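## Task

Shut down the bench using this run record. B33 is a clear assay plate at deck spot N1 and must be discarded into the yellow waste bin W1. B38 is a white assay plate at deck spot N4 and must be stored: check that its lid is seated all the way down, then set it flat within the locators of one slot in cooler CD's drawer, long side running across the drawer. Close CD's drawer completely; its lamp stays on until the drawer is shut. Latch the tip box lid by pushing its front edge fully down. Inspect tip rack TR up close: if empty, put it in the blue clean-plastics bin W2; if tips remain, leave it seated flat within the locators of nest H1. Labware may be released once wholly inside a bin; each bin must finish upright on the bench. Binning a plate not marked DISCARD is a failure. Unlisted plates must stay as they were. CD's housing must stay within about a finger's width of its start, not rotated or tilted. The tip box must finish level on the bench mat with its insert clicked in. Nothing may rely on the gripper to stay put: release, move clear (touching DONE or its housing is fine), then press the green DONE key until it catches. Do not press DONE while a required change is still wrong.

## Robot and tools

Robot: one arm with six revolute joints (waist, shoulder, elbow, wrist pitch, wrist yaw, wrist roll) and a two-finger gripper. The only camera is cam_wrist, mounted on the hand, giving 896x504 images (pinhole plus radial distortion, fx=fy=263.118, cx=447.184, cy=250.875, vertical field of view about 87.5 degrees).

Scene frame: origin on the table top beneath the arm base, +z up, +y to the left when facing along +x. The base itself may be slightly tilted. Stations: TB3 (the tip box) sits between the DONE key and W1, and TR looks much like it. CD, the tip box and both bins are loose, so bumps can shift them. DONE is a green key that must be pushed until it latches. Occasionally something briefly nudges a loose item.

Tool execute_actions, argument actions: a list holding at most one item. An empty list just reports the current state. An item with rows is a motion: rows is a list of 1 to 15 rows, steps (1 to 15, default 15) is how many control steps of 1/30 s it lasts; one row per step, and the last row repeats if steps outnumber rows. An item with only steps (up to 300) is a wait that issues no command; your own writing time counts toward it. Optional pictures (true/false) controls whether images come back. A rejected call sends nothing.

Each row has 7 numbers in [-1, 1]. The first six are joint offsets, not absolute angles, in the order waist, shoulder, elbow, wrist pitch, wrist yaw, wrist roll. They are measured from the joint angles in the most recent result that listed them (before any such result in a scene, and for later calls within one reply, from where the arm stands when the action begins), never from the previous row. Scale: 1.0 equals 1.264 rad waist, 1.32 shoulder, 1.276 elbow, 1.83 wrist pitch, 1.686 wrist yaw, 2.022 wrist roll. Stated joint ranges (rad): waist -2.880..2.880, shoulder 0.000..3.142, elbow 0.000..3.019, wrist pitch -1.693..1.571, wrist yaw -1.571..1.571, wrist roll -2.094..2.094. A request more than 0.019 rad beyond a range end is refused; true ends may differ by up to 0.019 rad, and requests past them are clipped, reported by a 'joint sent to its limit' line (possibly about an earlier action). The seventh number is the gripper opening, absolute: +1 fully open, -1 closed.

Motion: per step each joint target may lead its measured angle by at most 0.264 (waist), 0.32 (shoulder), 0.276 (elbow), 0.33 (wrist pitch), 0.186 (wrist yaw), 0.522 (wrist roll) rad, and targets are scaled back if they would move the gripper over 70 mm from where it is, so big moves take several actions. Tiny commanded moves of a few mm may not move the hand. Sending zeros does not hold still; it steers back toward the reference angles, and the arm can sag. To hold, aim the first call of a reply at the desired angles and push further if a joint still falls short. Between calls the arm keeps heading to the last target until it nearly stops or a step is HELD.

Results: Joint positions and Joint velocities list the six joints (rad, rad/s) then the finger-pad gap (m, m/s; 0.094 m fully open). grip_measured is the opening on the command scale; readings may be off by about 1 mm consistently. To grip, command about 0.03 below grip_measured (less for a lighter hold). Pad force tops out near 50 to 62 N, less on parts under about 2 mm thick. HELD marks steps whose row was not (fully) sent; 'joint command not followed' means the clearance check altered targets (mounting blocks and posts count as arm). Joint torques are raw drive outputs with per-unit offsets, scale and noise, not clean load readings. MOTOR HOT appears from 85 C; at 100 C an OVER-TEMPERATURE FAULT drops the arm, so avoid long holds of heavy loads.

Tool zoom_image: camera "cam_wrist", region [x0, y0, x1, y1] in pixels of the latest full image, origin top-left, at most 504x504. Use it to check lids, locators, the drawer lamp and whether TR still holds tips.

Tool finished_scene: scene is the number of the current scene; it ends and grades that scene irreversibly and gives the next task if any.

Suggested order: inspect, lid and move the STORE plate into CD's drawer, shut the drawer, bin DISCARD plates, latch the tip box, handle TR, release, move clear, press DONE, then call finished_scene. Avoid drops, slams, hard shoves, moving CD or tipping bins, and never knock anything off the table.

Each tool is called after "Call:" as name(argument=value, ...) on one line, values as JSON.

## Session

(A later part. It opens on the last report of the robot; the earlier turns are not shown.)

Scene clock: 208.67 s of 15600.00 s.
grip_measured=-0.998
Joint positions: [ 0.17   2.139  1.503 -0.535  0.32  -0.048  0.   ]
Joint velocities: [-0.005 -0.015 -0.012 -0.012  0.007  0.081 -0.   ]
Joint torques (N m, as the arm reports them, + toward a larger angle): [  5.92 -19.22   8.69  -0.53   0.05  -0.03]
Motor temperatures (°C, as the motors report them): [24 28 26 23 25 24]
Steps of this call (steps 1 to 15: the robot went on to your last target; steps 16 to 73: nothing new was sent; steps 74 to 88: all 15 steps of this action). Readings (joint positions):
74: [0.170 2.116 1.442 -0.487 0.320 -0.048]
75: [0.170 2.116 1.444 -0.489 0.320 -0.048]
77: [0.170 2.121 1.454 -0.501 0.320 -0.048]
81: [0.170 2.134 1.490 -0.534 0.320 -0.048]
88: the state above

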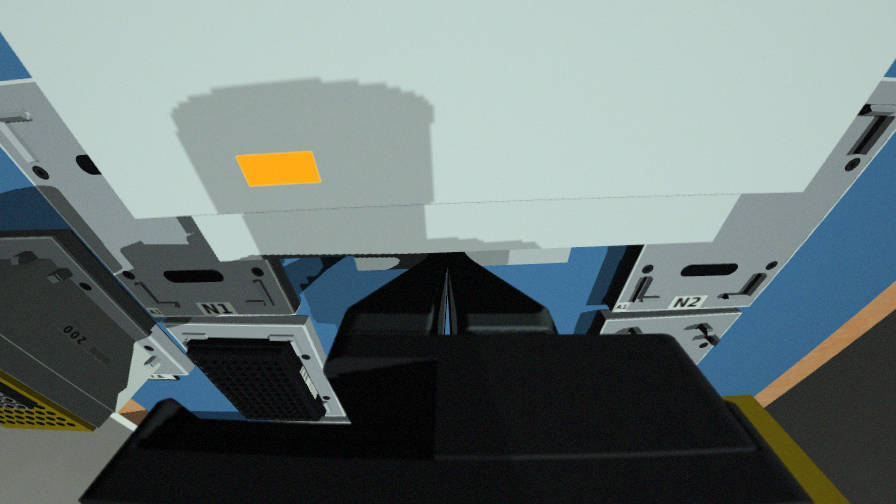

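Call:
execute_actions(actions=[{"rows":[[0,0.025,0.03,0,0,0,-1],[0,0.03,0.04,0,0,0,-1],[0,0.035,0.048,0,0,0,-1]]}])

Scene clock: 211.43 s of 15600.00 s.
grip_measured=-0.998
Joint positions: [ 0.17   2.145  1.521 -0.538  0.32  -0.048  0.   ]
Joint velocities: [-0.005 -0.005  0.002  0.002 -0.095 -0.095  0.   ]
Joint torques (N m, as the arm reports them, + toward a larger angle): [  6.37 -18.98   9.39  -0.16   0.05  -0.08]
Motor temperatures (°C, as the motors report them): [24 28 26 23 25 24]
Steps of this call (steps 1 to 15: the robot went on to your last target; steps 16 to 68: nothing new was sent; steps 69 to 83: all 15 steps of this action). Readings (joint positions):
69: [0.170 2.139 1.503 -0.535 0.320 -0.048]
70: [0.170 2.139 1.504 -0.535 0.320 -0.048]
72: [0.170 2.141 1.509 -0.536 0.320 -0.048]
76: [0.170 2.145 1.521 -0.538 0.320 -0.048]
83: the state above

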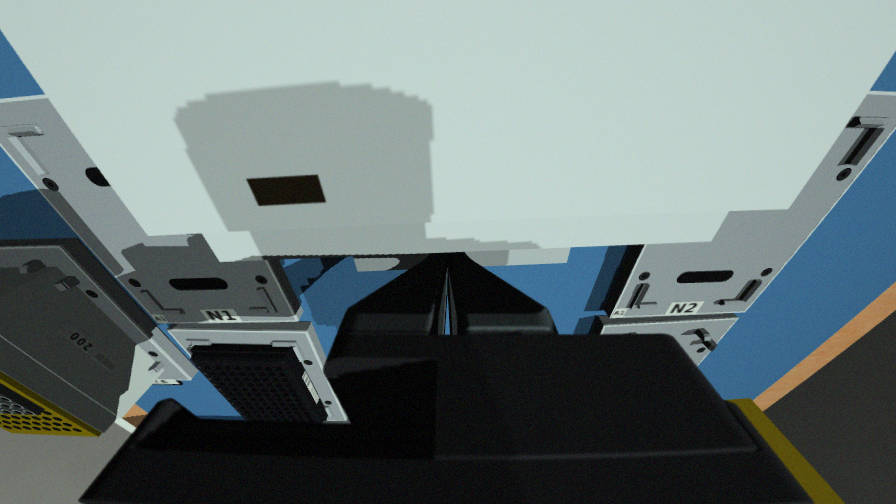

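Shut. Retreat toward DONE.

Call:
execute_actions(actions=[{"rows":[[0,-0.03,0,-0.02,0,0,-1],[0,-0.04,-0.02,-0.02,0,0,-1],[0,-0.055,-0.05,-0.02,0,0,-1],[0,-0.07,-0.08,-0.01,0,0,-1],[0,-0.1,-0.11,0,0,0,-1],[0,-0.15,-0.14,0,0,0,-1],[0,-0.21,-0.18,0,0,0,-1],[0,-0.28,-0.22,0,0,0.1,-1],[0,-0.35,-0.27,0,0,0.2,-1],[0,-0.42,-0.32,0,0,0.3,-1],[0,-0.5,-0.38,0,0,0.4,-1],[0,-0.54,-0.44,0,0,0.5,-1],[0,-0.54,-0.5,0,0,0.6,-1],[0,-0.54,-0.56,0.03,0,0.7,-1],[-0.04,-0.54,-0.98,0.268,-0.02,0.765,-1]]}])

Call:
execute_actions(actions=[{"steps":40}])

Call:
execute_actions(actions=[{"rows":[[0,0.04,0,0.02,0,0,-1],[0,0.07,0,0.04,0,0,-1],[0,0.1,0,0.06,0,0,-1],[0,0.13,0,0.085,0,0,-1],[0,0.16,0,0.11,0,0,-1],[0,0.19,0,0.13,0,0,-1],[0,0.22,0,0.155,0,0,-1],[0,0.25,0.01,0.18,0,0,-1],[0,0.28,0.01,0.215,0,0,-1]]}])

Scene clock: 218.43 s of 15600.00 s.
grip_measured=-0.998
Joint positions: [ 0.168  1.644  0.985 -0.476  0.307  0.376  0.   ]
Joint velocities: [-0.093 -2.222 -2.308  2.918 -0.52   2.366 -0.001]
Joint torques (N m, as the arm reports them, + toward a larger angle): [  1.9  -20.05   3.23   0.49   0.13  -0.01]
Motor temperatures (°C, as the motors report them): [24 28 27 23 25 24]
Steps of this call (steps 1 to 15: the robot went on to your last target; steps 16 to 90: nothing new was sent; then 3.50 s passed at rest; steps 91 to 105: all 15 steps of this action). Readings (joint positions):
91: [0.170 2.145 1.521 -0.543 0.320 -0.048]
92: [0.170 2.142 1.518 -0.551 0.320 -0.048]
94: [0.170 2.124 1.488 -0.553 0.320 -0.048]
98: [0.170 2.017 1.336 -0.547 0.320 -0.031]
105: the state above

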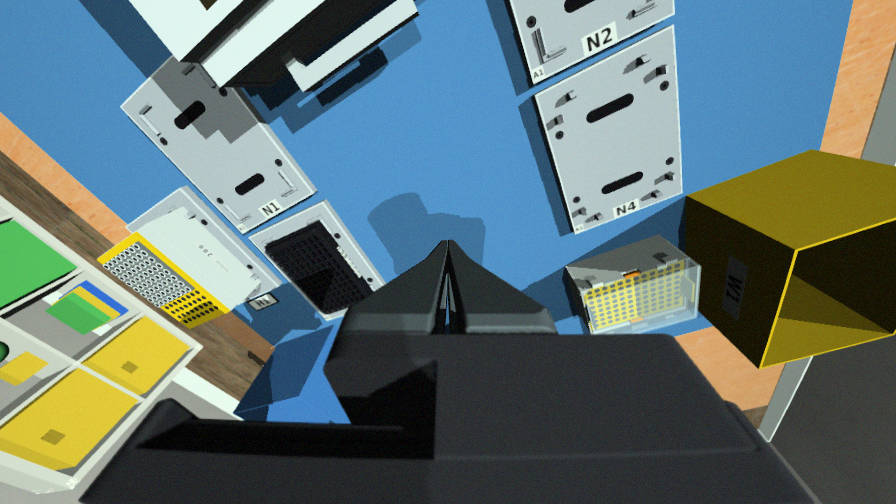

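Scene clock: 219.77 s of 15600.00 s.
grip_measured=-0.998
Joint positions: [ 0.129  1.435  0.266 -0.056  0.289  1.488  0.   ]
Joint velocities: [-0.005  0.005 -0.012 -0.002 -0.022 -0.007 -0.001]
Joint torques (N m, as the arm reports them, + toward a larger angle): [ 1.17 -8.85  0.58  0.17  0.    0.08]
Motor temperatures (°C, as the motors report them): [24 28 27 23 25 24]
Steps of this call (steps 1 to 40: the robot went on to your last target). Readings (joint positions):
1: [0.164 1.567 0.896 -0.367 0.295 0.472]
2: [0.156 1.492 0.805 -0.257 0.291 0.569]
4: [0.140 1.383 0.671 -0.155 0.291 0.698]
8: [0.130 1.350 0.505 -0.106 0.291 0.874]
40: the state above

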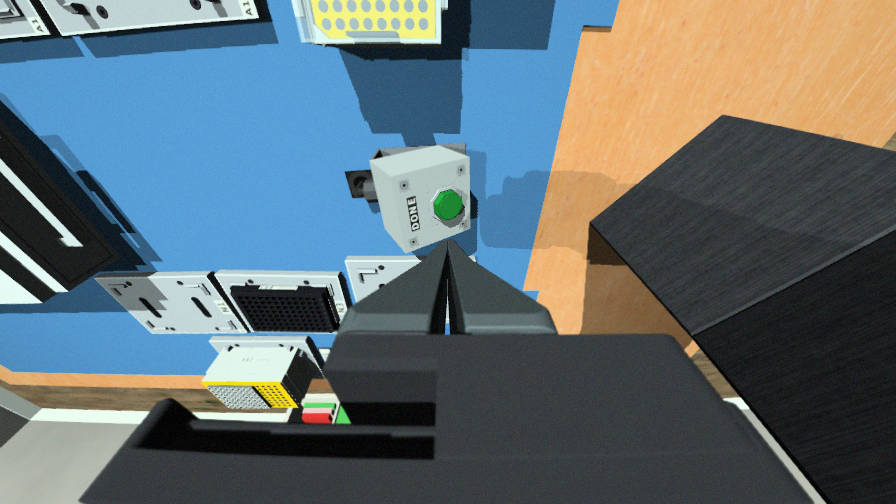

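Scene clock: 220.27 s of 15600.00 s.
grip_measured=-0.998
Joint positions: [0.129 1.816 0.271 0.319 0.289 1.488 0.   ]
Joint velocities: [-0.005  0.005  0.027  0.144  0.007 -0.081 -0.001]
Joint torques (N m, as the arm reports them, + toward a larger angle): [  3.28 -10.28  -2.63   0.09   0.15  -0.04]
Motor temperatures (°C, as the motors report them): [24 28 27 23 25 24]
Steps of this call (steps 1 to 15: all 15 steps of this action). Readings (joint positions):
1: [0.129 1.437 0.266 -0.051 0.289 1.488]
2: [0.129 1.447 0.266 -0.036 0.289 1.488]
4: [0.129 1.497 0.266 0.023 0.289 1.488]
8: [0.129 1.672 0.266 0.181 0.289 1.488]
15: the state above

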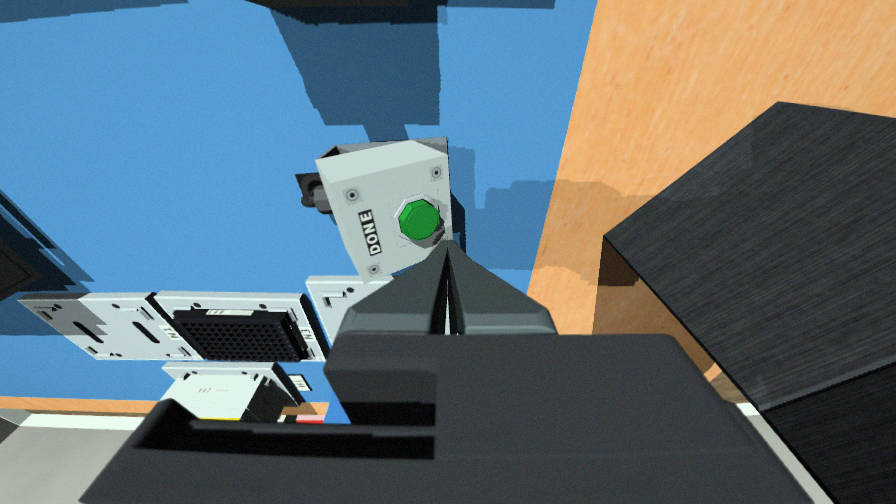

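Call:
execute_actions(actions=[{"rows":[[-0.022,0.11,0.062,0.047,0,0,-1]]}])

Scene clock: 221.93 s of 15600.00 s.
grip_measured=-0.998
Joint positions: [0.111 1.96  0.353 0.397 0.289 1.488 0.   ]
Joint velocities: [-0.015 -0.005 -0.012 -0.007 -0.022  0.051  0.   ]
Joint torques (N m, as the arm reports them, + toward a larger angle): [  2.71 -10.23  -4.11  -0.14   0.12  -0.09]
Motor temperatures (°C, as the motors report them): [24 28 27 24 25 24]
Steps of this call (steps 1 to 15: the robot went on to your last target; steps 16 to 35: nothing new was sent; steps 36 to 50: all 15 steps of this action). Readings (joint positions):
36: [0.128 1.826 0.276 0.338 0.289 1.488]
37: [0.124 1.853 0.290 0.358 0.289 1.488]
39: [0.116 1.917 0.329 0.383 0.289 1.488]
43: [0.111 1.960 0.353 0.396 0.289 1.488]
50: the state above

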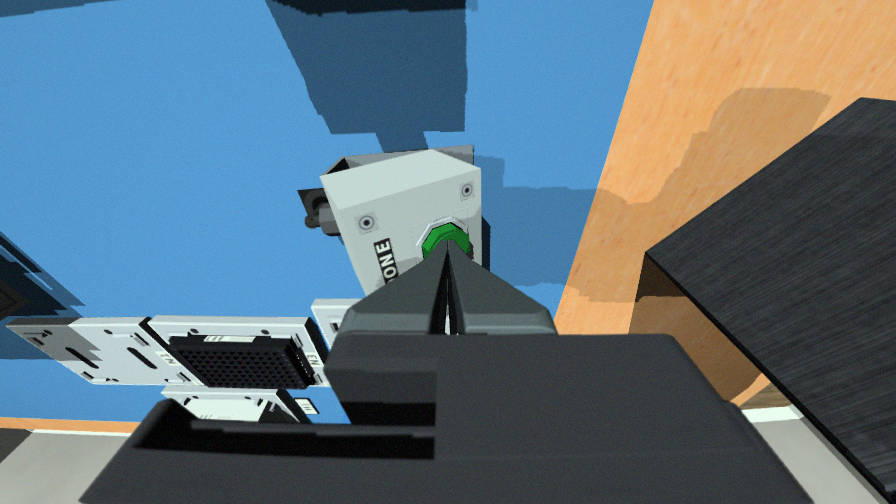

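Call:
execute_actions(actions=[{"rows":[[0,0.02,0.01,0.01,0,0,-1],[0,0.03,0.015,0.01,0,0,-1],[0,0.04,0.02,0.015,0,0,-1],[0,0.05,0.025,0.02,0,0,-1],[0,0.06,0.035,0.025,0,0,-1],[0,0.07,0.04,0.03,0,0,-1]]}])

Scene clock: 225.10 s of 15600.00 s.
grip_measured=-0.999
Joint positions: [0.111 2.045 0.373 0.422 0.29  1.488 0.   ]
Joint velocities: [-0.005  0.015  0.012  0.007  0.051 -0.022  0.001]
Joint torques (N m, as the arm reports them, + toward a larger angle): no reading
Motor temperatures (°C, as the motors report them): [24 28 26 24 25 24]
The task's run ended inside this call: 9 steps that you had sent did not run.
Steps of this call (steps 1 to 15: the robot went on to your last target; steps 16 to 89: nothing new was sent; steps 90 to 95: the first 6 steps of this action). Readings (joint positions):
90: [0.111 1.961 0.353 0.398 0.289 1.488]
91: [0.111 1.963 0.353 0.400 0.289 1.488]
93: [0.111 1.973 0.355 0.405 0.289 1.488]
95: [0.111 1.996 0.362 0.415 0.289 1.488]
The task's run has ended: the event that ends the task has happened.

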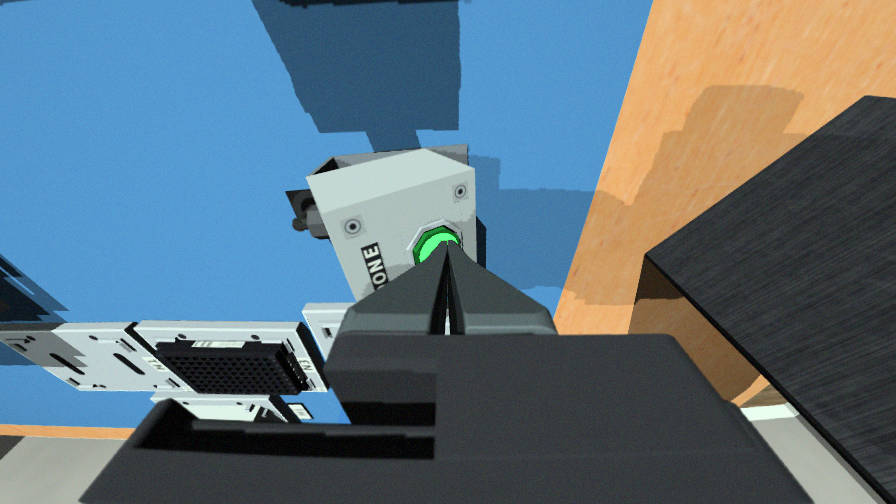

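Call:
finished_scene(scene=2)

The scene is finished: the task was done.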